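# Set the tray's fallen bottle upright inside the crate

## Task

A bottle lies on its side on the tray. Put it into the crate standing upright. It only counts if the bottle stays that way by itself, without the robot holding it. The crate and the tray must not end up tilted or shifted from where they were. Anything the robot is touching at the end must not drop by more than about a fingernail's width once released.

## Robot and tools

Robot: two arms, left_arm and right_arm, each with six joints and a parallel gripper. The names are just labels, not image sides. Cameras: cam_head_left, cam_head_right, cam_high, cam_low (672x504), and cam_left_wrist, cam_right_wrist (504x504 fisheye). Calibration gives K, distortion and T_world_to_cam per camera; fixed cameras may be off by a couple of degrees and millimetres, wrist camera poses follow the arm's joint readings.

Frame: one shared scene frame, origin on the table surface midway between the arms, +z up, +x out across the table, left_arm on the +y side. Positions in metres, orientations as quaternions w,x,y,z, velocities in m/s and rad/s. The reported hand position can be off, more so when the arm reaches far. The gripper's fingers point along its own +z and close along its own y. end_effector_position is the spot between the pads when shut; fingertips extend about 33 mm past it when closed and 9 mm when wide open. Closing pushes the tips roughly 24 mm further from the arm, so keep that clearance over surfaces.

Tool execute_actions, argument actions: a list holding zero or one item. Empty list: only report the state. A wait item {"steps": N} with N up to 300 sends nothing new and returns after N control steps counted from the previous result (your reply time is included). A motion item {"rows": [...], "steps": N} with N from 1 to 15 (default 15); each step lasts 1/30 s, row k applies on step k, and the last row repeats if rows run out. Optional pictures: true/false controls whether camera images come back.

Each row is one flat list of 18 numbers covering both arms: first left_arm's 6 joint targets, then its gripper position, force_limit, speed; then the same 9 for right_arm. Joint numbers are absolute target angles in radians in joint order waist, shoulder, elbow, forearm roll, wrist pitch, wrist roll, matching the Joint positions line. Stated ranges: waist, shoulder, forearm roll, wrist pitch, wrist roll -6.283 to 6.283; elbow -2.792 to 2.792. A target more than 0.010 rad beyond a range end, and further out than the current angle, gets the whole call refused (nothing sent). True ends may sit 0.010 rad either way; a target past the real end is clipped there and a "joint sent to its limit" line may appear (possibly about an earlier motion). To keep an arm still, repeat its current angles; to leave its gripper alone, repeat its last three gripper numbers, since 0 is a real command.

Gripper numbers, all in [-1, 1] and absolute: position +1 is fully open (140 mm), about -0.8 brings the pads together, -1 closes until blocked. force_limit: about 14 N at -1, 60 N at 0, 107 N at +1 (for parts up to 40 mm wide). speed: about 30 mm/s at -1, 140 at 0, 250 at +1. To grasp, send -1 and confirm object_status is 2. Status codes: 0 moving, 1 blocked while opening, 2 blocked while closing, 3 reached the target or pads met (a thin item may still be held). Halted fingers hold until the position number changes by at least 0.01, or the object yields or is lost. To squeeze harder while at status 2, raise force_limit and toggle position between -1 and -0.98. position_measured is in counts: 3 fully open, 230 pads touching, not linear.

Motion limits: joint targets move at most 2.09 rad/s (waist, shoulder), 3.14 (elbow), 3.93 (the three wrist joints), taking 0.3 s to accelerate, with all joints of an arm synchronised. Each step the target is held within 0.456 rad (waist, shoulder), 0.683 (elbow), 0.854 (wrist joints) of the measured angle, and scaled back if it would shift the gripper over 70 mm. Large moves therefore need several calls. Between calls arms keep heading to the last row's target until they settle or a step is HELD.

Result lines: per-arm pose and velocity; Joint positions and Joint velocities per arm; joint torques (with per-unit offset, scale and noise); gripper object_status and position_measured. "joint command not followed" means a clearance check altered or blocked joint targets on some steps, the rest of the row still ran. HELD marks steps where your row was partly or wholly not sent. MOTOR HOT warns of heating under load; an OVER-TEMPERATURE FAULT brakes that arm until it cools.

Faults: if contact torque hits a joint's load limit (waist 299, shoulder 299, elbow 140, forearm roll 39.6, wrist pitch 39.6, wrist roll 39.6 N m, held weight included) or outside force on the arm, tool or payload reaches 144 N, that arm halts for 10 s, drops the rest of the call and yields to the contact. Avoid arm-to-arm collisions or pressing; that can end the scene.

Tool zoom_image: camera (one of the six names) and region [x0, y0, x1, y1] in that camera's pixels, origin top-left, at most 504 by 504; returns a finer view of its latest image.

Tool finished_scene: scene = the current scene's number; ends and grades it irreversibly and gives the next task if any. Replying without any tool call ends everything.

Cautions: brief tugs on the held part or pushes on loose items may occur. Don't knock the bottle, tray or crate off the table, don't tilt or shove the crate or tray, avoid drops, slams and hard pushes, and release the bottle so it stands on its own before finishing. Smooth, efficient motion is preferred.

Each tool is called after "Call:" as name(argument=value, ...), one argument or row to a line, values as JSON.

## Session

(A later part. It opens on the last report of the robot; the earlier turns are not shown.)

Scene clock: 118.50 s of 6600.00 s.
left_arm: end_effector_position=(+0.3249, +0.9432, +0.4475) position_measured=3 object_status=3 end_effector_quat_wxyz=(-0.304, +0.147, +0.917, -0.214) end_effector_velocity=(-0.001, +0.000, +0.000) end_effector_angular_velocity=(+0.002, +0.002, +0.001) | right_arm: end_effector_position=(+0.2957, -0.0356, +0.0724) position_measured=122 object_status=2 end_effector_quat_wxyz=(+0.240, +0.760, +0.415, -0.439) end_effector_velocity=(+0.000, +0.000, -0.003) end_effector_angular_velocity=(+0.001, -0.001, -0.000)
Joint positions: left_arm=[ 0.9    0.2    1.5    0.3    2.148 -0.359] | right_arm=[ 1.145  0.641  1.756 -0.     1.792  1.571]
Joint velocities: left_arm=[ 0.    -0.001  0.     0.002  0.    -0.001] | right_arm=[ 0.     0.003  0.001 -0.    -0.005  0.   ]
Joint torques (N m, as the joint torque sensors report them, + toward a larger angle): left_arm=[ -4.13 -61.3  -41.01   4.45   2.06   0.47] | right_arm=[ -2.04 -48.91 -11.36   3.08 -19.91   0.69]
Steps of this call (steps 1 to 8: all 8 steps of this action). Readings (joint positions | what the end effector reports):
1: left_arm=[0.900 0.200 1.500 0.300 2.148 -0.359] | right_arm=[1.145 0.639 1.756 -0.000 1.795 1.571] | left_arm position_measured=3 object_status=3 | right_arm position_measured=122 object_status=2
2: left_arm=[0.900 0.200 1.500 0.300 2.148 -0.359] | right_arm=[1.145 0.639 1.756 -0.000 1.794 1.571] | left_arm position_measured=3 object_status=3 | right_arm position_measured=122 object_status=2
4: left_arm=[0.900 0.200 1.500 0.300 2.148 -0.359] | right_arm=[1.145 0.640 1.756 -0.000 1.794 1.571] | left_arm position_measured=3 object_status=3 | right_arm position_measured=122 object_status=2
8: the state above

Touched; back off and open.

Call:
execute_actions(
  actions=[
    {"rows":[[0.9,0.2,1.5,0.3,2.148,-0.359,1,0,0,1.145,0.6387,1.7556,0,1.7945,1.5708,-1,0,-0.5],[0.9,0.2,1.5,0.3,2.148,-0.359,1,0,0,1.145,0.6387,1.7556,0,1.7945,1.5708,-1,0,-0.5],[0.9,0.2,1.5,0.3,2.148,-0.359,1,0,0,1.145,0.6387,1.7556,0,1.7945,1.5708,-1,0,-0.5],[0.9,0.2,1.5,0.3,2.148,-0.359,1,0,0,1.145,0.6387,1.7556,0,1.7945,1.5708,0.5,0,0]]},
  ],
  pictures=false,
)

Call:
execute_actions(
  actions=[
    {"rows":[[0.9,0.2,1.5,0.3,2.148,-0.359,1,0,0,1.145,0.35,1.55,0,2.289,1.5708,0.5,0,0]]},
  ],
  pictures=false,
)

Call:
execute_actions(
  actions=[
    {"steps":12},
  ],
  pictures=false,
)

Call:
execute_actions(
  actions=[
    {"rows":[[0.9,0.2,1.5,0.3,2.148,-0.359,1,0,0,1.145,-0.1193,1.9916,0,1.2693,1.5708,0.1,0,0]]},
  ],
  pictures=false,
)

Call:
execute_actions(
  actions=[
    {"steps":40},
  ],
)

Scene clock: 128.93 s of 6600.00 s.
left_arm: end_effector_position=(+0.3249, +0.9432, +0.4475) position_measured=3 object_status=3 end_effector_quat_wxyz=(-0.304, +0.147, +0.917, -0.214) end_effector_velocity=(+0.000, +0.000, -0.001) end_effector_angular_velocity=(+0.000, +0.000, -0.001) | right_arm: end_effector_position=(+0.2957, -0.0354, +0.0739) position_measured=66 object_status=0 end_effector_quat_wxyz=(+0.240, +0.760, +0.415, -0.439) end_effector_velocity=(-0.000, -0.001, +0.001) end_effector_angular_velocity=(-0.002, +0.000, +0.001)
Joint positions: left_arm=[ 0.9    0.2    1.5    0.3    2.148 -0.359] | right_arm=[1.145 0.639 1.756 0.    1.794 1.571]
Joint velocities: left_arm=[-0.     0.001  0.     0.001 -0.001  0.   ] | right_arm=[ 0.    -0.001  0.001 -0.001  0.002  0.   ]
Joint torques (N m, as the joint torque sensors report them, + toward a larger angle): left_arm=[ -3.54 -60.2  -41.44   4.47   1.69   0.49] | right_arm=[ -3.27 -88.84 -25.72   2.45   1.98   0.79]
Steps of this call (steps 1 to 15: the robot went on to your last target; steps 16 to 90: nothing new was sent; then 6.93 s passed at rest; steps 91 to 105: all 15 steps of this action). Readings (joint positions | what the end effector reports):
91: left_arm=[0.900 0.200 1.500 0.300 2.148 -0.359] | right_arm=[1.145 0.641 1.756 0.000 1.792 1.571] | left_arm position_measured=3 object_status=3 | right_arm position_measured=122 object_status=2
92: left_arm=[0.900 0.200 1.500 0.300 2.148 -0.359] | right_arm=[1.145 0.641 1.756 0.000 1.792 1.571] | left_arm position_measured=3 object_status=3 | right_arm position_measured=122 object_status=2
94: left_arm=[0.900 0.200 1.500 0.300 2.148 -0.359] | right_arm=[1.145 0.640 1.756 0.000 1.792 1.571] | left_arm position_measured=3 object_status=3 | right_arm position_measured=122 object_status=0
98: left_arm=[0.900 0.200 1.500 0.300 2.148 -0.359] | right_arm=[1.145 0.639 1.756 0.000 1.793 1.571] | left_arm position_measured=3 object_status=3 | right_arm position_measured=97 object_status=0
105: the state above

Scene clock: 129.43 s of 6600.00 s.
left_arm: end_effector_position=(+0.3249, +0.9432, +0.4475) position_measured=3 object_status=3 end_effector_quat_wxyz=(-0.304, +0.147, +0.917, -0.214) end_effector_velocity=(+0.000, -0.000, -0.000) end_effector_angular_velocity=(-0.000, +0.001, +0.002) | right_arm: end_effector_position=(+0.3013, -0.0268, +0.2802) position_measured=66 object_status=3 end_effector_quat_wxyz=(+0.240, +0.760, +0.415, -0.439) end_effector_velocity=(-0.024, -0.038, +0.464) end_effector_angular_velocity=(-0.000, -0.000, +0.000)
Joint positions: left_arm=[ 0.9    0.2    1.5    0.3    2.148 -0.359] | right_arm=[1.145 0.447 1.619 0.    2.124 1.571]
Joint velocities: left_arm=[-0.     0.     0.    -0.001  0.001 -0.002] | right_arm=[-0.    -0.419 -0.297 -0.     0.716  0.   ]
Joint torques (N m, as the joint torque sensors report them, + toward a larger angle): left_arm=[ -3.32 -60.43 -40.31   4.25   1.86   0.38] | right_arm=[ -3.08 -79.97 -33.33   3.26   2.23   0.91]
Steps of this call (steps 1 to 15: all 15 steps of this action). Readings (joint positions | what the end effector reports):
1: left_arm=[0.900 0.200 1.500 0.300 2.148 -0.359] | right_arm=[1.145 0.639 1.756 0.000 1.794 1.571] | left_arm position_measured=3 object_status=3 | right_arm position_measured=66 object_status=0
2: left_arm=[0.900 0.200 1.500 0.300 2.148 -0.359] | right_arm=[1.145 0.636 1.754 0.000 1.800 1.571] | left_arm position_measured=3 object_status=3 | right_arm position_measured=66 object_status=0
4: left_arm=[0.900 0.200 1.500 0.300 2.148 -0.359] | right_arm=[1.145 0.610 1.734 0.000 1.846 1.571] | left_arm position_measured=3 object_status=3 | right_arm position_measured=66 object_status=3
8: left_arm=[0.900 0.200 1.500 0.300 2.148 -0.359] | right_arm=[1.145 0.547 1.690 0.000 1.951 1.571] | left_arm position_measured=3 object_status=3 | right_arm position_measured=66 object_status=3
15: the state above

Scene clock: 129.83 s of 6600.00 s.
left_arm: end_effector_position=(+0.3249, +0.9432, +0.4475) position_measured=3 object_status=3 end_effector_quat_wxyz=(-0.304, +0.147, +0.917, -0.214) end_effector_velocity=(-0.000, +0.001, +0.000) end_effector_angular_velocity=(+0.002, -0.001, -0.001) | right_arm: end_effector_position=(+0.2915, -0.0421, +0.3876) position_measured=66 object_status=3 end_effector_quat_wxyz=(+0.240, +0.760, +0.415, -0.439) end_effector_velocity=(-0.001, -0.001, +0.005) end_effector_angular_velocity=(+0.000, +0.001, -0.000)
Joint positions: left_arm=[ 0.9    0.2    1.5    0.3    2.148 -0.359] | right_arm=[1.145 0.35  1.55  0.    2.288 1.571]
Joint velocities: left_arm=[-0.    -0.    -0.     0.001 -0.002  0.001] | right_arm=[-0.    -0.004 -0.004  0.001  0.008  0.   ]
Joint torques (N m, as the joint torque sensors report them, + toward a larger angle): left_arm=[ -3.01 -60.07 -40.89   4.41   1.72   0.5 ] | right_arm=[ -3.34 -71.67 -37.92   3.57   1.79   0.8 ]
Steps of this call (steps 1 to 12: the robot went on to your last target). Readings (joint positions | what the end effector reports):
1: left_arm=[0.900 0.200 1.500 0.300 2.148 -0.359] | right_arm=[1.145 0.432 1.609 0.000 2.148 1.571] | left_arm position_measured=3 object_status=3 | right_arm position_measured=66 object_status=3
2: left_arm=[0.900 0.200 1.500 0.300 2.148 -0.359] | right_arm=[1.145 0.418 1.599 0.000 2.172 1.571] | left_arm position_measured=3 object_status=3 | right_arm position_measured=66 object_status=3
4: left_arm=[0.900 0.200 1.500 0.300 2.148 -0.359] | right_arm=[1.145 0.390 1.579 0.000 2.220 1.571] | left_arm position_measured=3 object_status=3 | right_arm position_measured=66 object_status=3
8: left_arm=[0.900 0.200 1.500 0.300 2.148 -0.359] | right_arm=[1.145 0.353 1.552 0.000 2.284 1.571] | left_arm position_measured=3 object_status=3 | right_arm position_measured=66 object_status=3
12: the state above

Scene clock: 130.33 s of 6600.00 s.
left_arm: end_effector_position=(+0.3249, +0.9432, +0.4475) position_measured=3 object_status=3 end_effector_quat_wxyz=(-0.304, +0.147, +0.917, -0.214) end_effector_velocity=(-0.000, -0.000, +0.000) end_effector_angular_velocity=(+0.002, +0.001, +0.001) | right_arm: end_effector_position=(+0.2898, -0.0447, +0.2733) position_measured=117 object_status=3 end_effector_quat_wxyz=(+0.029, +0.876, +0.479, -0.053) end_effector_velocity=(+0.069, +0.106, -0.070) end_effector_angular_velocity=(+1.415, -0.909, -0.000)
Joint positions: left_arm=[ 0.9    0.2    1.5    0.3    2.148 -0.359] | right_arm=[ 1.145 -0.069  1.945  0.     1.386  1.571]
Joint velocities: left_arm=[-0.    -0.001 -0.     0.     0.    -0.002] | right_arm=[-0.    -0.707  0.655 -0.001 -1.63   0.   ]
Joint torques (N m, as the joint torque sensors report them, + toward a larger angle): left_arm=[ -4.05 -61.39 -41.     4.45   1.62   0.67] | right_arm=[ -8.78  -4.23 -41.84   3.97  -0.4    0.78]
Steps of this call (steps 1 to 15: all 15 steps of this action). Readings (joint positions | what the end effector reports):
1: left_arm=[0.900 0.200 1.500 0.300 2.148 -0.359] | right_arm=[1.145 0.350 1.550 0.000 2.289 1.571] | left_arm position_measured=3 object_status=3 | right_arm position_measured=66 object_status=0
2: left_arm=[0.900 0.200 1.500 0.300 2.148 -0.359] | right_arm=[1.145 0.347 1.553 0.000 2.283 1.571] | left_arm position_measured=3 object_status=3 | right_arm position_measured=68 object_status=0
4: left_arm=[0.900 0.200 1.500 0.300 2.148 -0.359] | right_arm=[1.145 0.320 1.581 0.000 2.232 1.571] | left_arm position_measured=3 object_status=3 | right_arm position_measured=83 object_status=0
8: left_arm=[0.900 0.200 1.500 0.300 2.148 -0.359] | right_arm=[1.145 0.182 1.711 0.000 1.964 1.571] | left_arm position_measured=3 object_status=3 | right_arm position_measured=113 object_status=0
15: the state above

Scene clock: 131.67 s of 6600.00 s.
left_arm: end_effector_position=(+0.3249, +0.9432, +0.4475) position_measured=3 object_status=3 end_effector_quat_wxyz=(-0.304, +0.147, +0.917, -0.214) end_effector_velocity=(-0.000, +0.000, -0.001) end_effector_angular_velocity=(+0.000, +0.001, +0.001) | right_arm: end_effector_position=(+0.2949, -0.0368, +0.2696) position_measured=117 object_status=3 end_effector_quat_wxyz=(+0.000, +0.877, +0.480, -0.000) end_effector_velocity=(-0.000, -0.000, -0.001) end_effector_angular_velocity=(-0.002, +0.002, -0.001)
Joint positions: left_arm=[ 0.9    0.2    1.5    0.3    2.148 -0.359] | right_arm=[ 1.145 -0.119  1.992 -0.     1.269  1.571]
Joint velocities: left_arm=[ 0.     0.     0.001 -0.    -0.    -0.001] | right_arm=[-0.     0.002  0.001  0.001 -0.     0.   ]
Joint torques (N m, as the joint torque sensors report them, + toward a larger angle): left_arm=[ -5.53 -59.52 -41.57   4.19   1.81   0.6 ] | right_arm=[ -3.29 -27.95 -39.45   3.79  -0.33   0.8 ]
Steps of this call (steps 1 to 30: the robot went on to your last target; steps 31 to 40: nothing new was sent). Readings (joint positions | what the end effector reports):
1: left_arm=[0.900 0.200 1.500 0.300 2.148 -0.359] | right_arm=[1.145 -0.090 1.964 0.000 1.338 1.571] | left_arm position_measured=3 object_status=3 | right_arm position_measured=117 object_status=3
2: left_arm=[0.900 0.200 1.500 0.300 2.148 -0.359] | right_arm=[1.145 -0.105 1.978 0.000 1.302 1.571] | left_arm position_measured=3 object_status=3 | right_arm position_measured=117 object_status=3
4: left_arm=[0.900 0.200 1.500 0.300 2.148 -0.359] | right_arm=[1.145 -0.119 1.990 0.000 1.272 1.571] | left_arm position_measured=3 object_status=3 | right_arm position_measured=117 object_status=3
8: left_arm=[0.900 0.200 1.500 0.300 2.148 -0.359] | right_arm=[1.145 -0.119 1.991 0.000 1.270 1.571] | left_arm position_measured=3 object_status=3 | right_arm position_measured=117 object_status=3
40: the state above
All arms were judged still, so your last target was given up. Only a new action makes them travel on or press farther. Fingers that are still opening or closing keep moving.
camera_calibration (this result's frames):
cam_left_wrist: T_world_to_cam=[[-0.0696075, 0.950576, -0.302588, -0.741694], [0.936133, -0.0425633, -0.34906, -0.0953599], [-0.344687, -0.30756, -0.886903, 0.986308], [0, 0, 0, 1]] pos_world=[0.37761, 1.00433, 0.617045]
cam_right_wrist: T_world_to_cam=[[0.795013, -0.604792, 0.0466974, -0.281368], [-0.561266, -0.704226, 0.434795, 0.0321676], [-0.230075, -0.371877, -0.899318, 0.48072], [0, 0, 0, 1]] pos_world=[0.352348, 0.0312532, 0.431473]

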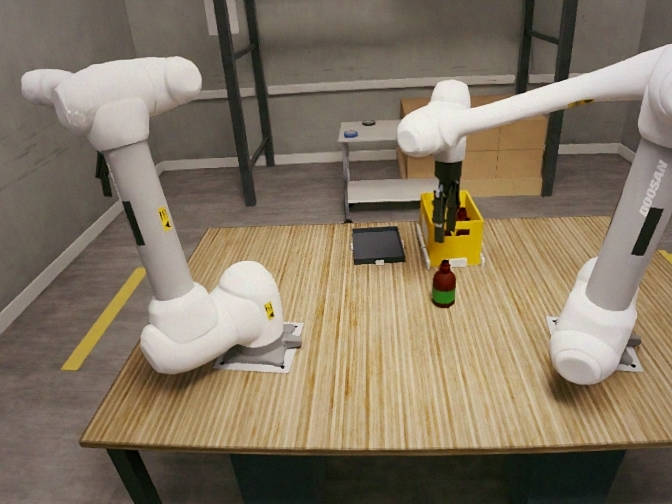

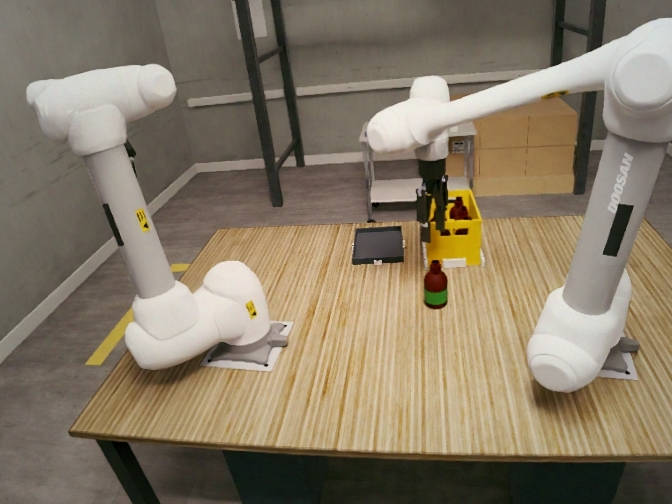

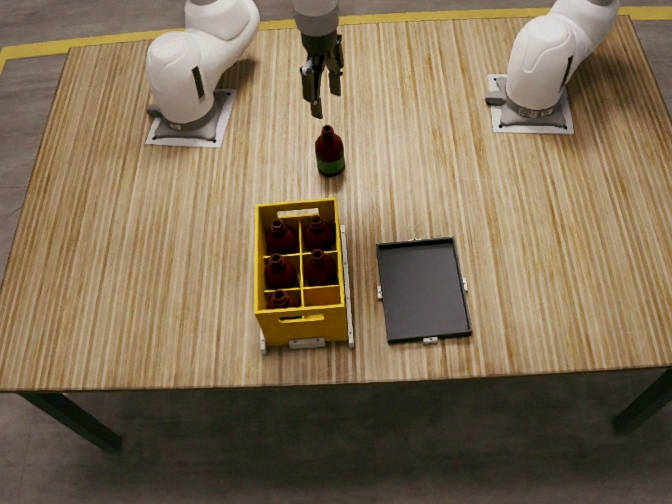

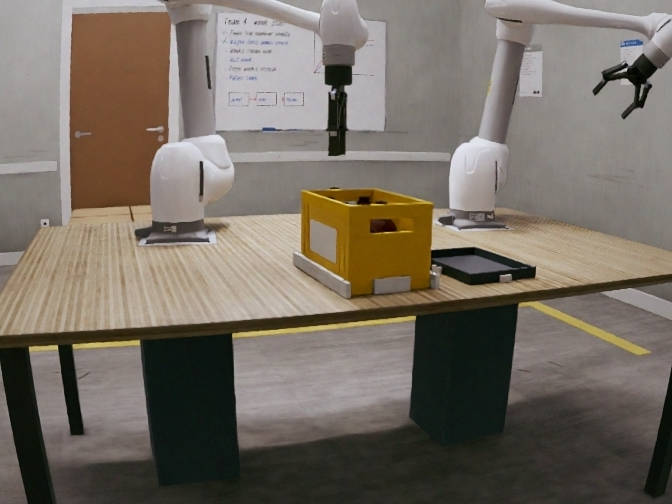

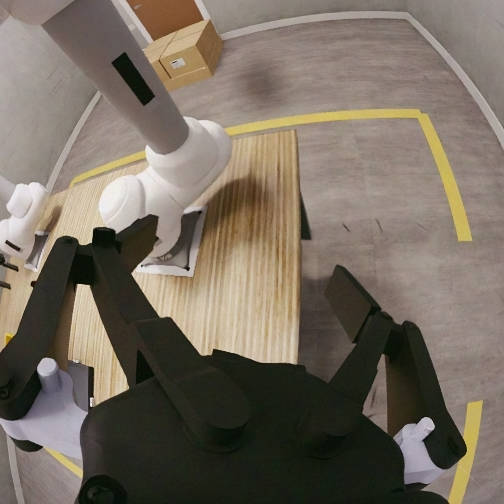

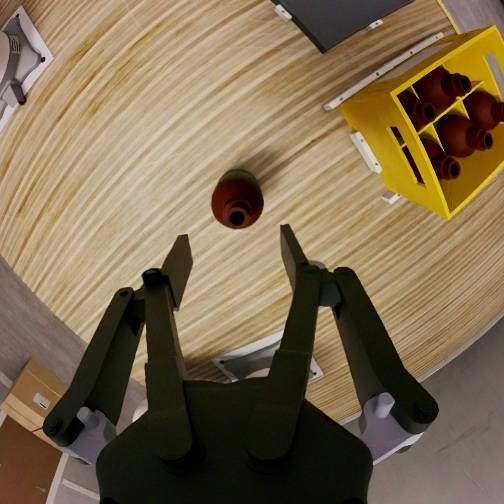

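Call:
execute_actions(
  actions=[
    {"rows":[[0.9,0.2,1.5,0.3,2.148,-0.359,1,0,0,1.137,-0.0523,2.1162,0,1.0777,1.5708,0.1,0,0]]},
  ],
)

Scene clock: 138.67 s of 6600.00 s.
left_arm: end_effector_position=(+0.3249, +0.9432, +0.4475) position_measured=3 object_status=3 end_effector_quat_wxyz=(-0.304, +0.147, +0.917, -0.214) end_effector_velocity=(-0.000, -0.001, +0.000) end_effector_angular_velocity=(-0.001, +0.000, -0.001) | right_arm: end_effector_position=(+0.2982, -0.0385, +0.1747) position_measured=117 object_status=3 end_effector_quat_wxyz=(+0.000, +0.879, +0.476, +0.000) end_effector_velocity=(+0.000, -0.000, -0.001) end_effector_angular_velocity=(+0.000, -0.001, +0.000)
Joint positions: left_arm=[ 0.9    0.2    1.5    0.3    2.148 -0.359] | right_arm=[ 1.137 -0.052  2.116 -0.     1.078  1.571]
Joint velocities: left_arm=[-0.001 -0.001  0.001 -0.     0.001  0.   ] | right_arm=[-0.     0.001  0.002 -0.    -0.003 -0.   ]
Joint torques (N m, as the joint torque sensors report them, + toward a larger angle): left_arm=[ -7.2  -60.99 -40.69   4.5    1.76   0.38] | right_arm=[ -2.9  -30.23 -36.91   3.38   0.06   0.87]
Steps of this call (steps 1 to 90: nothing new was sent; then 3.50 s passed at rest; steps 91 to 105: all 15 steps of this action). Readings (joint positions | what the end effector reports):
91: left_arm=[0.900 0.200 1.500 0.300 2.148 -0.359] | right_arm=[1.145 -0.119 1.992 -0.000 1.269 1.571] | left_arm position_measured=3 object_status=3 | right_arm position_measured=117 object_status=3
92: left_arm=[0.900 0.200 1.500 0.300 2.148 -0.359] | right_arm=[1.145 -0.118 1.995 -0.000 1.264 1.571] | left_arm position_measured=3 object_status=3 | right_arm position_measured=117 object_status=3
94: left_arm=[0.900 0.200 1.500 0.300 2.148 -0.359] | right_arm=[1.143 -0.100 2.029 -0.000 1.212 1.571] | left_arm position_measured=3 object_status=3 | right_arm position_measured=117 object_status=3
98: left_arm=[0.900 0.200 1.500 0.300 2.148 -0.359] | right_arm=[1.138 -0.059 2.104 -0.000 1.097 1.571] | left_arm position_measured=3 object_status=3 | right_arm position_measured=117 object_status=3
105: the state above
camera_calibration (this result's frames):
cam_left_wrist: T_world_to_cam=[[-0.0696075, 0.950576, -0.302589, -0.741694], [0.936133, -0.0425633, -0.34906, -0.09536], [-0.344687, -0.30756, -0.886903, 0.986308], [0, 0, 0, 1]] pos_world=[0.37761, 1.00433, 0.617045]
cam_right_wrist: T_world_to_cam=[[0.790185, -0.611077, 0.0468239, -0.279448], [-0.566907, -0.699761, 0.434684, 0.0759126], [-0.23286, -0.370026, -0.899365, 0.396383], [0, 0, 0, 1]] pos_world=[0.356153, 0.0290282, 0.33658]

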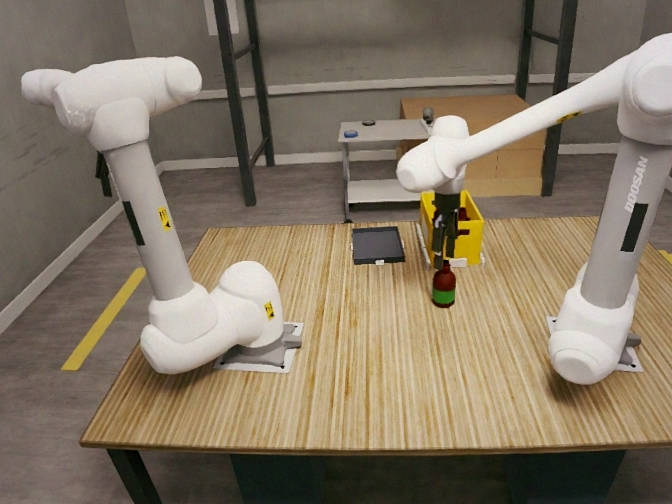

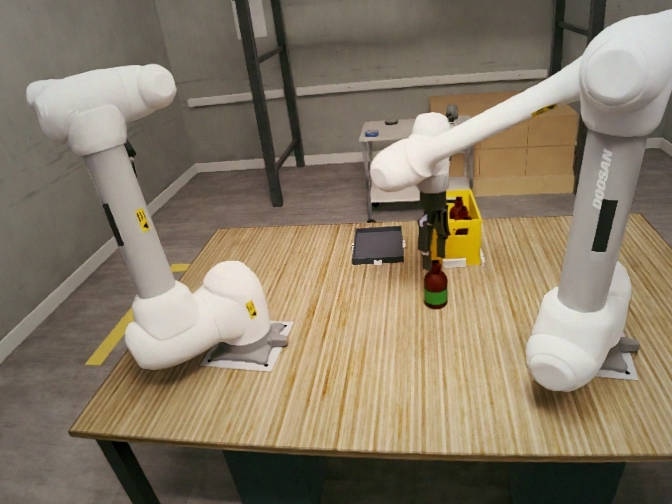

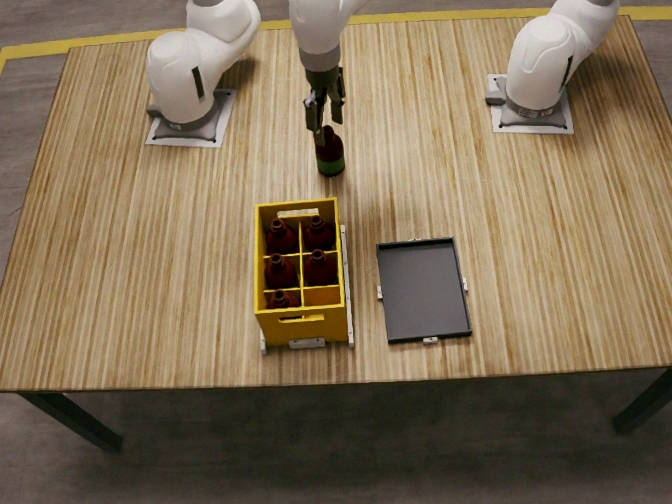

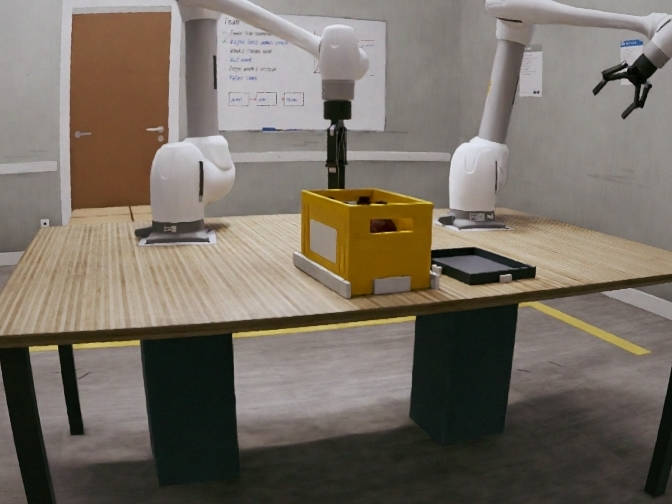

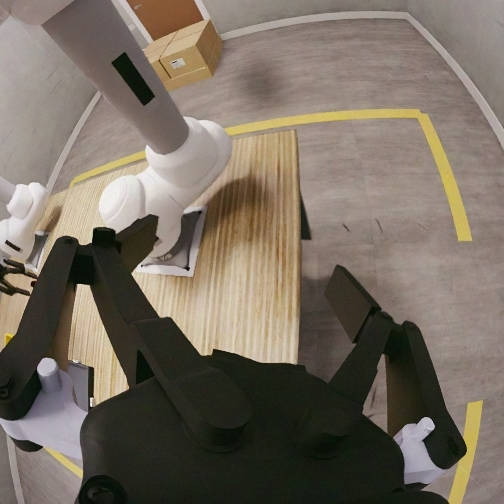

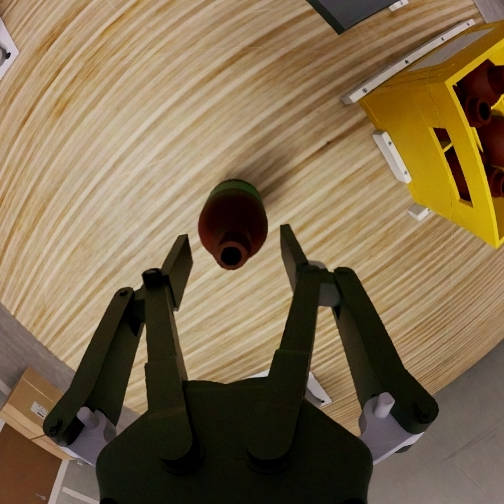

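Call:
execute_actions(
  actions=[
    {"rows":[[0.9,0.2,1.5,0.3,2.148,-0.359,1,0,0,1.139,-0.039,2.1486,0,1.032,1.5708,-0.15,0,0]]},
  ],
)

Scene clock: 144.50 s of 6600.00 s.
left_arm: end_effector_position=(+0.3249, +0.9432, +0.4475) position_measured=3 object_status=3 end_effector_quat_wxyz=(-0.304, +0.147, +0.917, -0.214) end_effector_velocity=(-0.000, +0.000, -0.000) end_effector_angular_velocity=(+0.000, -0.001, -0.001) | right_arm: end_effector_position=(+0.2950, -0.0417, +0.1527) position_measured=148 object_status=3 end_effector_quat_wxyz=(-0.000, +0.879, +0.477, -0.000) end_effector_velocity=(-0.000, -0.001, -0.001) end_effector_angular_velocity=(-0.001, -0.000, +0.002)
Joint positions: left_arm=[ 0.9    0.2    1.5    0.3    2.148 -0.359] | right_arm=[ 1.139 -0.039  2.149  0.     1.032  1.571]
Joint velocities: left_arm=[ 0.    -0.001  0.001 -0.    -0.002  0.001] | right_arm=[ 0.     0.     0.001 -0.001 -0.    -0.001]
Joint torques (N m, as the joint torque sensors report them, + toward a larger angle): left_arm=[ -5.56 -61.45 -40.66   4.3    1.99   0.44] | right_arm=[ -3.38 -31.89 -35.71   3.28  -0.4    0.8 ]
Steps of this call (steps 1 to 15: the robot went on to your last target; steps 16 to 90: nothing new was sent; then 2.33 s passed at rest; steps 91 to 105: all 15 steps of this action). Readings (joint positions | what the end effector reports):
91: left_arm=[0.900 0.200 1.500 0.300 2.148 -0.359] | right_arm=[1.137 -0.052 2.116 0.000 1.078 1.571] | left_arm position_measured=3 object_status=3 | right_arm position_measured=117 object_status=0
92: left_arm=[0.900 0.200 1.500 0.300 2.148 -0.359] | right_arm=[1.137 -0.051 2.120 0.000 1.072 1.571] | left_arm position_measured=3 object_status=3 | right_arm position_measured=119 object_status=0
94: left_arm=[0.900 0.200 1.500 0.300 2.148 -0.359] | right_arm=[1.138 -0.043 2.140 0.000 1.045 1.571] | left_arm position_measured=3 object_status=3 | right_arm position_measured=134 object_status=0
98: left_arm=[0.900 0.200 1.500 0.300 2.148 -0.359] | right_arm=[1.139 -0.039 2.148 0.000 1.033 1.571] | left_arm position_measured=3 object_status=3 | right_arm position_measured=148 object_status=0
105: the state above
camera_calibration (this result's frames):
cam_left_wrist: T_world_to_cam=[[-0.0696074, 0.950576, -0.302588, -0.741694], [0.936133, -0.0425634, -0.34906, -0.0953598], [-0.344687, -0.30756, -0.886903, 0.986308], [0, 0, 0, 1]] pos_world=[0.37761, 1.00433, 0.617045]
cam_right_wrist: T_world_to_cam=[[0.791347, -0.609583, 0.0466811, -0.278088], [-0.565505, -0.700831, 0.434788, 0.0809045], [-0.232324, -0.370467, -0.899322, 0.37449], [0, 0, 0, 1]] pos_world=[0.352819, 0.0259185, 0.314592]

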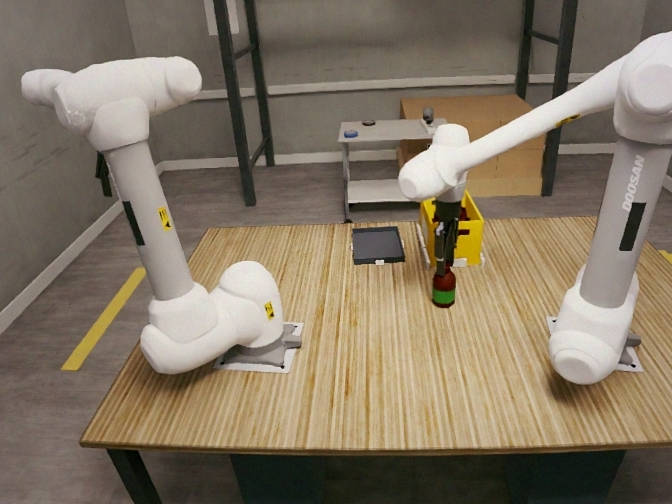

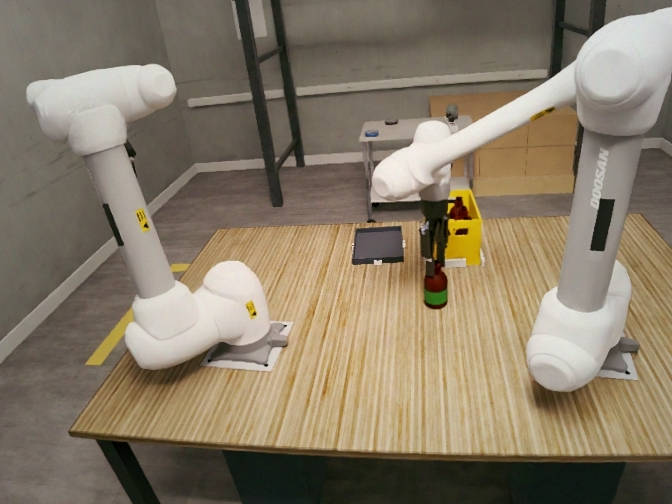

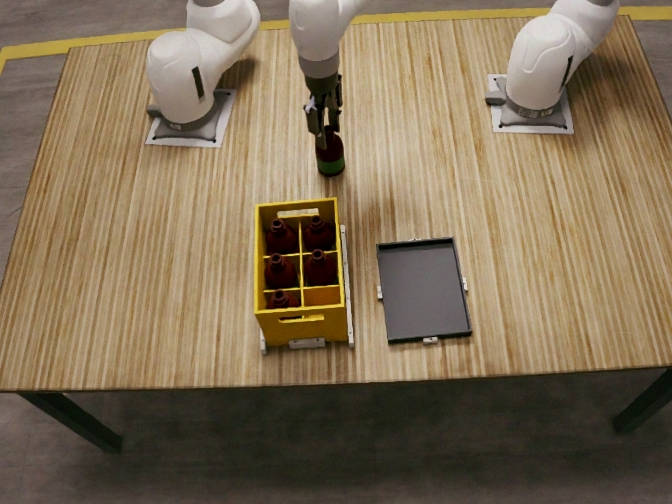

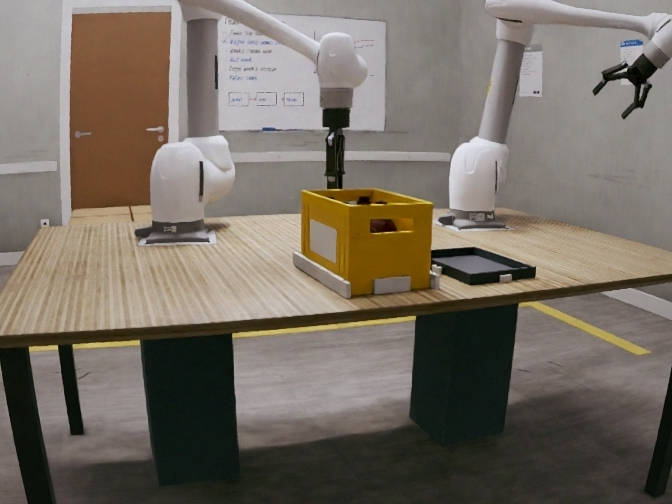

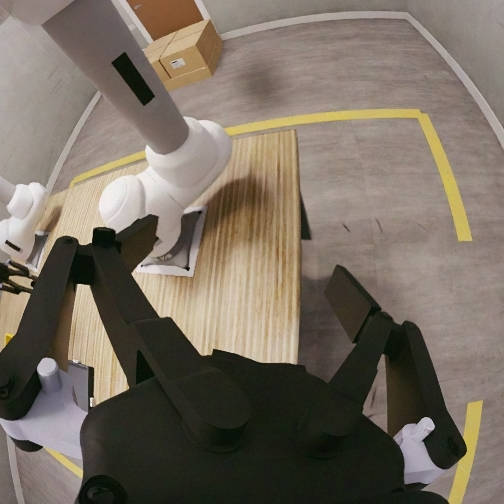

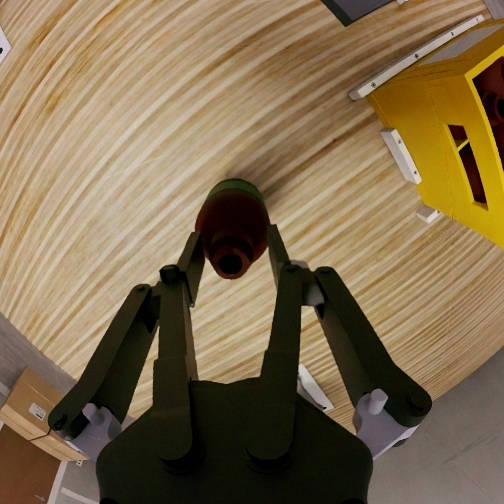

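Call:
execute_actions(
  actions=[
    {"rows":[[0.9,0.2,1.5,0.3,2.148,-0.359,1,0,0,1.142,-0.039,2.1486,0,1.032,1.5708,-1,0,-0.5]]},
  ],
  pictures=false,
)

Call:
execute_actions(
  actions=[
    {"steps":8},
  ],
  pictures=false,
)

Call:
execute_actions(
  actions=[
    {"rows":[[0.9,0.2,1.5,0.3,2.148,-0.359,1,0,0,1.142,-0.1578,1.8052,0,1.4942,1.5708,-1,0,-0.5]]},
  ],
  pictures=false,
)

Call:
execute_actions(
  actions=[
    {"steps":12},
  ],
  pictures=false,
)

Call:
execute_actions(
  actions=[
    {"rows":[[0.9,0.2,1.5,0.3,2.148,-0.359,1,0,0,0.88,0.08,1.5,0,1.56,2.2,-1,0,-0.5]]},
  ],
  pictures=false,
)

Call:
execute_actions(
  actions=[
    {"rows":[[0.9,0.2,1.5,0.3,2.148,-0.359,1,0,0,0.6151,0.3553,1.2365,0,1.5498,2.826,-1,0,-0.5]]},
  ],
  pictures=false,
)

Call:
execute_actions(
  actions=[
    {"steps":30},
  ],
)

Scene clock: 157.53 s of 6600.00 s.
left_arm: end_effector_position=(+0.3249, +0.9432, +0.4475) position_measured=3 object_status=3 end_effector_quat_wxyz=(-0.304, +0.147, +0.917, -0.214) end_effector_velocity=(+0.000, -0.000, -0.001) end_effector_angular_velocity=(-0.002, -0.001, +0.001) | right_arm: end_effector_position=(+0.2938, -0.0411, +0.1527) position_measured=183 object_status=2 end_effector_quat_wxyz=(+0.000, +0.878, +0.478, -0.000) end_effector_velocity=(+0.001, +0.001, +0.001) end_effector_angular_velocity=(+0.001, -0.001, +0.001)
Joint positions: left_arm=[ 0.9    0.2    1.5    0.3    2.148 -0.359] | right_arm=[ 1.142 -0.039  2.149 -0.     1.032  1.571]
Joint velocities: left_arm=[ 0.     0.001  0.001 -0.002  0.    -0.   ] | right_arm=[ 0.     0.    -0.001 -0.     0.    -0.001]
Joint torques (N m, as the joint torque sensors report them, + toward a larger angle): left_arm=[ -3.32 -60.82 -40.56   4.45   1.77   0.31] | right_arm=[ -4.22 -25.55 -29.75   3.06  -0.41   0.77]
Steps of this call (steps 1 to 15: the robot went on to your last target; steps 16 to 90: nothing new was sent; then 9.53 s passed at rest; steps 91 to 105: all 15 steps of this action). Readings (joint positions | what the end effector reports):
91: left_arm=[0.900 0.200 1.500 0.300 2.148 -0.359] | right_arm=[1.139 -0.039 2.149 -0.000 1.032 1.571] | left_arm position_measured=3 object_status=3 | right_arm position_measured=148 object_status=0
92: left_arm=[0.900 0.200 1.500 0.300 2.148 -0.359] | right_arm=[1.140 -0.039 2.149 -0.000 1.032 1.571] | left_arm position_measured=3 object_status=3 | right_arm position_measured=149 object_status=0
94: left_arm=[0.900 0.200 1.500 0.300 2.148 -0.359] | right_arm=[1.141 -0.039 2.149 -0.000 1.032 1.571] | left_arm position_measured=3 object_status=3 | right_arm position_measured=159 object_status=0
98: left_arm=[0.900 0.200 1.500 0.300 2.148 -0.359] | right_arm=[1.142 -0.039 2.149 -0.000 1.032 1.571] | left_arm position_measured=3 object_status=3 | right_arm position_measured=177 object_status=0
105: the state above

Scene clock: 157.80 s of 6600.00 s.
left_arm: end_effector_position=(+0.3249, +0.9432, +0.4475) position_measured=3 object_status=3 end_effector_quat_wxyz=(-0.304, +0.147, +0.917, -0.214) end_effector_velocity=(+0.001, +0.000, +0.000) end_effector_angular_velocity=(+0.003, -0.003, -0.001) | right_arm: end_effector_position=(+0.2938, -0.0411, +0.1527) position_measured=183 object_status=2 end_effector_quat_wxyz=(+0.000, +0.878, +0.478, -0.000) end_effector_velocity=(-0.001, -0.000, -0.000) end_effector_angular_velocity=(-0.000, +0.001, -0.001)
Joint positions: left_arm=[ 0.9    0.2    1.5    0.3    2.148 -0.359] | right_arm=[ 1.142 -0.039  2.149 -0.     1.032  1.571]
Joint velocities: left_arm=[-0.001 -0.001 -0.001 -0.    -0.002 -0.001] | right_arm=[ 0.    -0.     0.001  0.001 -0.     0.001]
Joint torques (N m, as the joint torque sensors report them, + toward a larger angle): left_arm=[ -3.3  -60.97 -41.16   4.33   1.88   0.66] | right_arm=[ -4.15 -25.74 -29.34   2.97  -0.56   0.67]
Steps of this call (steps 1 to 8: the robot went on to your last target). Readings (joint positions | what the end effector reports):
1: left_arm=[0.900 0.200 1.500 0.300 2.148 -0.359] | right_arm=[1.142 -0.039 2.149 -0.000 1.032 1.571] | left_arm position_measured=3 object_status=3 | right_arm position_measured=183 object_status=2
2: left_arm=[0.900 0.200 1.500 0.300 2.148 -0.359] | right_arm=[1.142 -0.039 2.149 -0.000 1.032 1.571] | left_arm position_measured=3 object_status=3 | right_arm position_measured=183 object_status=2
4: left_arm=[0.900 0.200 1.500 0.300 2.148 -0.359] | right_arm=[1.142 -0.039 2.149 -0.000 1.032 1.571] | left_arm position_measured=3 object_status=3 | right_arm position_measured=183 object_status=2
8: the state above

Scene clock: 158.30 s of 6600.00 s.
left_arm: end_effector_position=(+0.3249, +0.9432, +0.4475) position_measured=3 object_status=3 end_effector_quat_wxyz=(-0.304, +0.147, +0.917, -0.214) end_effector_velocity=(+0.000, +0.001, +0.000) end_effector_angular_velocity=(+0.003, -0.000, -0.000) | right_arm: end_effector_position=(+0.2998, -0.0318, +0.3521) position_measured=183 object_status=2 end_effector_quat_wxyz=(+0.000, +0.878, +0.478, +0.000) end_effector_velocity=(-0.035, -0.053, +0.449) end_effector_angular_velocity=(+0.005, -0.001, -0.001)
Joint positions: left_arm=[ 0.9    0.2    1.5    0.3    2.148 -0.359] | right_arm=[ 1.142 -0.14   1.857 -0.     1.424  1.571]
Joint velocities: left_arm=[-0.     0.    -0.002  0.001 -0.001 -0.   ] | right_arm=[-0.    -0.218 -0.628  0.002  0.842  0.   ]
Joint torques (N m, as the joint torque sensors report them, + toward a larger angle): left_arm=[ -4.78 -61.21 -41.83   4.4    1.63   0.42] | right_arm=[ -3.05 -30.83 -42.43   4.1   -0.07   0.8 ]
Steps of this call (steps 1 to 15: all 15 steps of this action). Readings (joint positions | what the end effector reports):
1: left_arm=[0.900 0.200 1.500 0.300 2.148 -0.359] | right_arm=[1.142 -0.039 2.149 -0.000 1.032 1.571] | left_arm position_measured=3 object_status=3 | right_arm position_measured=183 object_status=2
2: left_arm=[0.900 0.200 1.500 0.300 2.148 -0.359] | right_arm=[1.142 -0.040 2.145 -0.000 1.037 1.571] | left_arm position_measured=3 object_status=3 | right_arm position_measured=183 object_status=2
4: left_arm=[0.900 0.200 1.500 0.300 2.148 -0.359] | right_arm=[1.142 -0.053 2.106 -0.000 1.089 1.571] | left_arm position_measured=3 object_status=3 | right_arm position_measured=183 object_status=2
8: left_arm=[0.900 0.200 1.500 0.300 2.148 -0.359] | right_arm=[1.142 -0.086 2.011 -0.000 1.217 1.571] | left_arm position_measured=3 object_status=3 | right_arm position_measured=183 object_status=2
15: the state above

Scene clock: 158.70 s of 6600.00 s.
left_arm: end_effector_position=(+0.3249, +0.9432, +0.4475) position_measured=3 object_status=3 end_effector_quat_wxyz=(-0.304, +0.147, +0.917, -0.214) end_effector_velocity=(-0.000, +0.000, +0.000) end_effector_angular_velocity=(-0.000, -0.000, -0.001) | right_arm: end_effector_position=(+0.2961, -0.0374, +0.3894) position_measured=183 object_status=2 end_effector_quat_wxyz=(-0.000, +0.878, +0.478, -0.000) end_effector_velocity=(-0.001, -0.000, +0.000) end_effector_angular_velocity=(+0.000, +0.001, -0.000)
Joint positions: left_arm=[ 0.9    0.2    1.5    0.3    2.148 -0.359] | right_arm=[ 1.142 -0.158  1.805  0.     1.494  1.571]
Joint velocities: left_arm=[ 0.    -0.001  0.     0.001 -0.     0.002] | right_arm=[ 0.    -0.001  0.     0.001  0.001  0.   ]
Joint torques (N m, as the joint torque sensors report them, + toward a larger angle): left_arm=[ -5.59 -59.64 -40.99   4.44   1.79   0.26] | right_arm=[ -2.98 -26.22 -43.01   3.88  -0.39   0.9 ]
Steps of this call (steps 1 to 12: the robot went on to your last target). Readings (joint positions | what the end effector reports):
1: left_arm=[0.900 0.200 1.500 0.300 2.148 -0.359] | right_arm=[1.142 -0.147 1.837 -0.000 1.451 1.571] | left_arm position_measured=3 object_status=3 | right_arm position_measured=183 object_status=2
2: left_arm=[0.900 0.200 1.500 0.300 2.148 -0.359] | right_arm=[1.142 -0.152 1.822 0.000 1.471 1.571] | left_arm position_measured=3 object_status=3 | right_arm position_measured=183 object_status=2
4: left_arm=[0.900 0.200 1.500 0.300 2.148 -0.359] | right_arm=[1.142 -0.157 1.809 0.000 1.490 1.571] | left_arm position_measured=3 object_status=3 | right_arm position_measured=183 object_status=2
8: left_arm=[0.900 0.200 1.500 0.300 2.148 -0.359] | right_arm=[1.142 -0.158 1.806 0.000 1.494 1.571] | left_arm position_measured=3 object_status=3 | right_arm position_measured=183 object_status=2
12: the state above

Scene clock: 159.20 s of 6600.00 s.
left_arm: end_effector_position=(+0.3249, +0.9432, +0.4475) position_measured=3 object_status=3 end_effector_quat_wxyz=(-0.304, +0.147, +0.917, -0.214) end_effector_velocity=(+0.000, -0.000, -0.001) end_effector_angular_velocity=(-0.001, -0.000, -0.001) | right_arm: end_effector_position=(+0.4668, -0.0074, +0.4280) position_measured=183 object_status=2 end_effector_quat_wxyz=(-0.000, +0.992, +0.128, +0.001) end_effector_velocity=(+0.406, +0.003, +0.057) end_effector_angular_velocity=(+0.002, -0.001, -1.640)
Joint positions: left_arm=[ 0.9    0.2    1.5    0.3    2.148 -0.359] | right_arm=[0.924 0.04  1.551 0.    1.549 2.094]
Joint velocities: left_arm=[-0.     0.001  0.001 -0.001 -0.001  0.001] | right_arm=[-0.484  0.439 -0.561 -0.001  0.12   1.156]
Joint torques (N m, as the joint torque sensors report them, + toward a larger angle): left_arm=[ -3.69 -60.5  -40.8    4.62   1.87   0.59] | right_arm=[ -7.59 -53.17 -41.5    3.71  -0.16   0.91]
Steps of this call (steps 1 to 15: all 15 steps of this action). Readings (joint positions | what the end effector reports):
1: left_arm=[0.900 0.200 1.500 0.300 2.148 -0.359] | right_arm=[1.142 -0.158 1.805 0.000 1.494 1.571] | left_arm position_measured=3 object_status=3 | right_arm position_measured=183 object_status=2
2: left_arm=[0.900 0.200 1.500 0.300 2.148 -0.359] | right_arm=[1.140 -0.156 1.803 0.000 1.495 1.577] | left_arm position_measured=3 object_status=3 | right_arm position_measured=183 object_status=2
4: left_arm=[0.900 0.200 1.500 0.300 2.148 -0.359] | right_arm=[1.118 -0.136 1.777 0.000 1.500 1.629] | left_arm position_measured=3 object_status=3 | right_arm position_measured=183 object_status=2
8: left_arm=[0.900 0.200 1.500 0.300 2.148 -0.359] | right_arm=[1.044 -0.068 1.690 0.000 1.519 1.808] | left_arm position_measured=3 object_status=3 | right_arm position_measured=183 object_status=2
15: the state above

Scene clock: 159.70 s of 6600.00 s.
left_arm: end_effector_position=(+0.3249, +0.9432, +0.4475) position_measured=3 object_status=3 end_effector_quat_wxyz=(-0.304, +0.147, +0.917, -0.214) end_effector_velocity=(-0.000, +0.000, -0.000) end_effector_angular_velocity=(-0.002, -0.001, -0.002) | right_arm: end_effector_position=(+0.6785, -0.0340, +0.4058) position_measured=183 object_status=2 end_effector_quat_wxyz=(-0.000, +0.966, -0.259, +0.000) end_effector_velocity=(+0.412, -0.125, -0.081) end_effector_angular_velocity=(+0.001, +0.000, -1.485)
Joint positions: left_arm=[ 0.9    0.2    1.5    0.3    2.148 -0.359] | right_arm=[ 0.693  0.275  1.315 -0.     1.551  2.642]
Joint velocities: left_arm=[ 0.    -0.     0.     0.    -0.     0.003] | right_arm=[-0.442  0.454 -0.446  0.001 -0.008  1.043]
Joint torques (N m, as the joint torque sensors report them, + toward a larger angle): left_arm=[ -4.58 -58.57 -39.78   4.66   1.68   0.41] | right_arm=[ -7.57 -72.14 -42.85   3.73  -0.17   1.  ]
Steps of this call (steps 1 to 15: all 15 steps of this action). Readings (joint positions | what the end effector reports):
1: left_arm=[0.900 0.200 1.500 0.300 2.148 -0.359] | right_arm=[0.909 0.054 1.533 -0.000 1.553 2.131] | left_arm position_measured=3 object_status=3 | right_arm position_measured=183 object_status=2
2: left_arm=[0.900 0.200 1.500 0.300 2.148 -0.359] | right_arm=[0.894 0.068 1.517 -0.000 1.555 2.166] | left_arm position_measured=3 object_status=3 | right_arm position_measured=183 object_status=2
4: left_arm=[0.900 0.200 1.500 0.300 2.148 -0.359] | right_arm=[0.863 0.101 1.486 -0.000 1.554 2.241] | left_arm position_measured=3 object_status=3 | right_arm position_measured=183 object_status=2
8: left_arm=[0.900 0.200 1.500 0.300 2.148 -0.359] | right_arm=[0.800 0.166 1.422 -0.000 1.553 2.390] | left_arm position_measured=3 object_status=3 | right_arm position_measured=183 object_status=2
15: the state above

Scene clock: 160.70 s of 6600.00 s.
left_arm: end_effector_position=(+0.3249, +0.9432, +0.4475) position_measured=3 object_status=3 end_effector_quat_wxyz=(-0.304, +0.147, +0.917, -0.214) end_effector_velocity=(+0.000, -0.000, -0.000) end_effector_angular_velocity=(-0.001, +0.001, +0.001) | right_arm: end_effector_position=(+0.7503, -0.0607, +0.3895) position_measured=183 object_status=2 end_effector_quat_wxyz=(+0.000, +0.924, -0.382, +0.000) end_effector_velocity=(+0.000, -0.000, -0.000) end_effector_angular_velocity=(-0.001, -0.000, +0.001)
Joint positions: left_arm=[ 0.9    0.2    1.5    0.3    2.148 -0.359] | right_arm=[ 0.615  0.355  1.236 -0.     1.55   2.826]
Joint velocities: left_arm=[-0.     0.001 -0.    -0.001  0.001 -0.001] | right_arm=[-0.     0.    -0.    -0.001  0.    -0.001]
Joint torques (N m, as the joint torque sensors report them, + toward a larger angle): left_arm=[ -5.22 -62.24 -40.9    4.35   1.58   0.8 ] | right_arm=[ -3.48 -80.6  -42.74   3.91  -0.4    0.8 ]
Steps of this call (steps 1 to 30: the robot went on to your last target). Readings (joint positions | what the end effector reports):
1: left_arm=[0.900 0.200 1.500 0.300 2.148 -0.359] | right_arm=[0.678 0.291 1.300 -0.000 1.551 2.677] | left_arm position_measured=3 object_status=3 | right_arm position_measured=183 object_status=2
2: left_arm=[0.900 0.200 1.500 0.300 2.148 -0.359] | right_arm=[0.663 0.306 1.285 -0.000 1.551 2.712] | left_arm position_measured=3 object_status=3 | right_arm position_measured=183 object_status=2
4: left_arm=[0.900 0.200 1.500 0.300 2.148 -0.359] | right_arm=[0.636 0.334 1.257 -0.000 1.550 2.777] | left_arm position_measured=3 object_status=3 | right_arm position_measured=183 object_status=2
8: left_arm=[0.900 0.200 1.500 0.300 2.148 -0.359] | right_arm=[0.616 0.354 1.238 -0.000 1.550 2.824] | left_arm position_measured=3 object_status=3 | right_arm position_measured=183 object_status=2
30: the state above
All arms were judged still, so your last target was given up. Only a new action makes them travel on or press farther. Fingers that are still opening or closing keep moving.
camera_calibration (this result's frames):
cam_left_wrist: T_world_to_cam=[[-0.0696074, 0.950576, -0.302589, -0.741694], [0.936133, -0.0425634, -0.34906, -0.0953599], [-0.344687, -0.30756, -0.886903, 0.986308], [0, 0, 0, 1]] pos_world=[0.37761, 1.00433, 0.617045]
cam_right_wrist: T_world_to_cam=[[-0.760043, -0.648192, 0.0467118, 0.500639], [-0.56874, 0.698213, 0.43478, 0.309525], [-0.314436, 0.303885, -0.899324, 0.788792], [0, 0, 0, 1]] pos_world=[0.80457, -0.131306, 0.551419]

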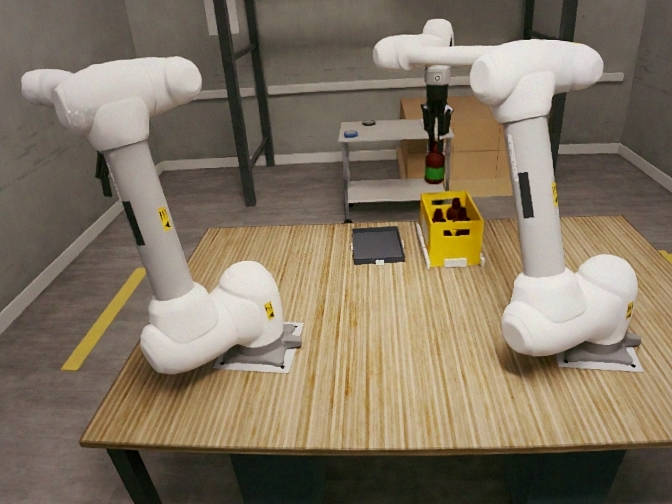

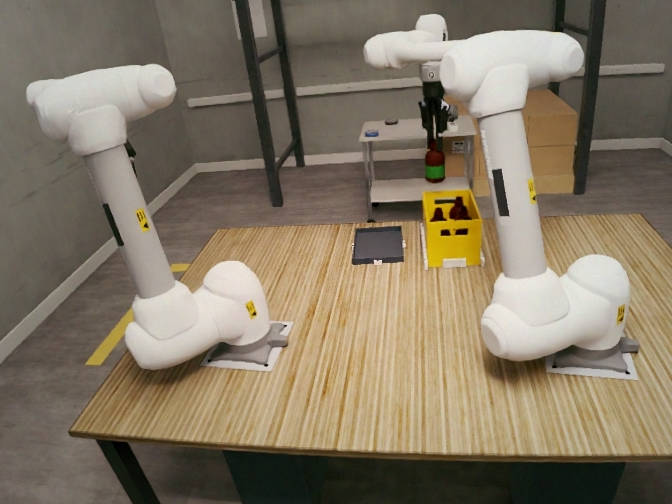

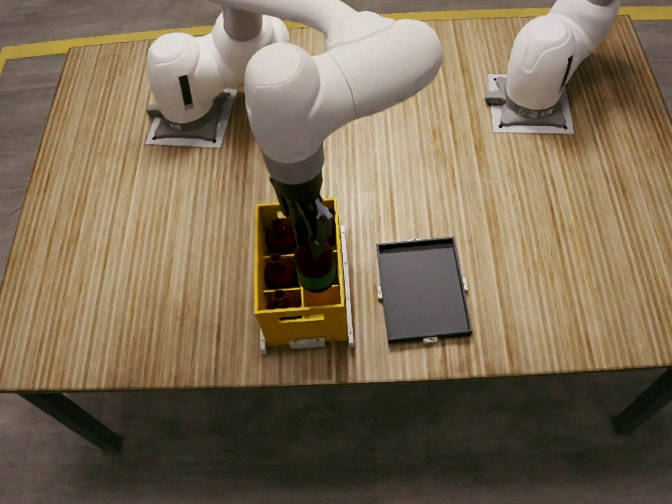

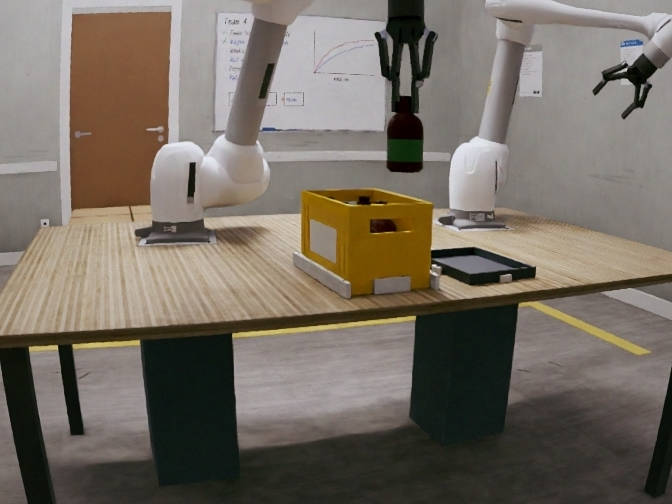

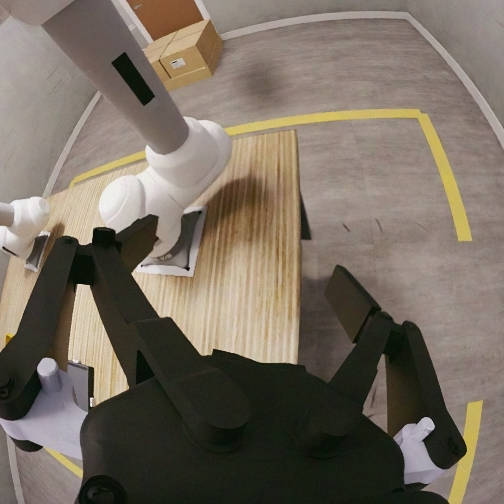

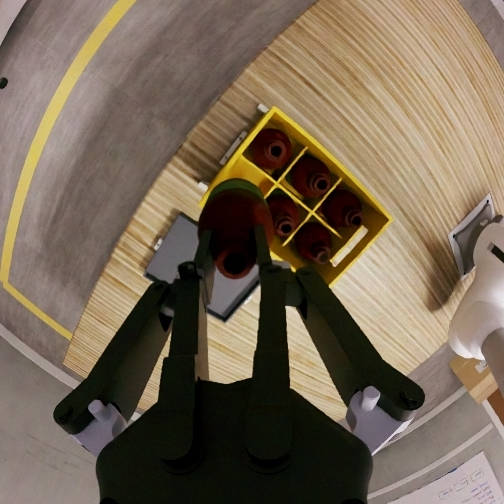

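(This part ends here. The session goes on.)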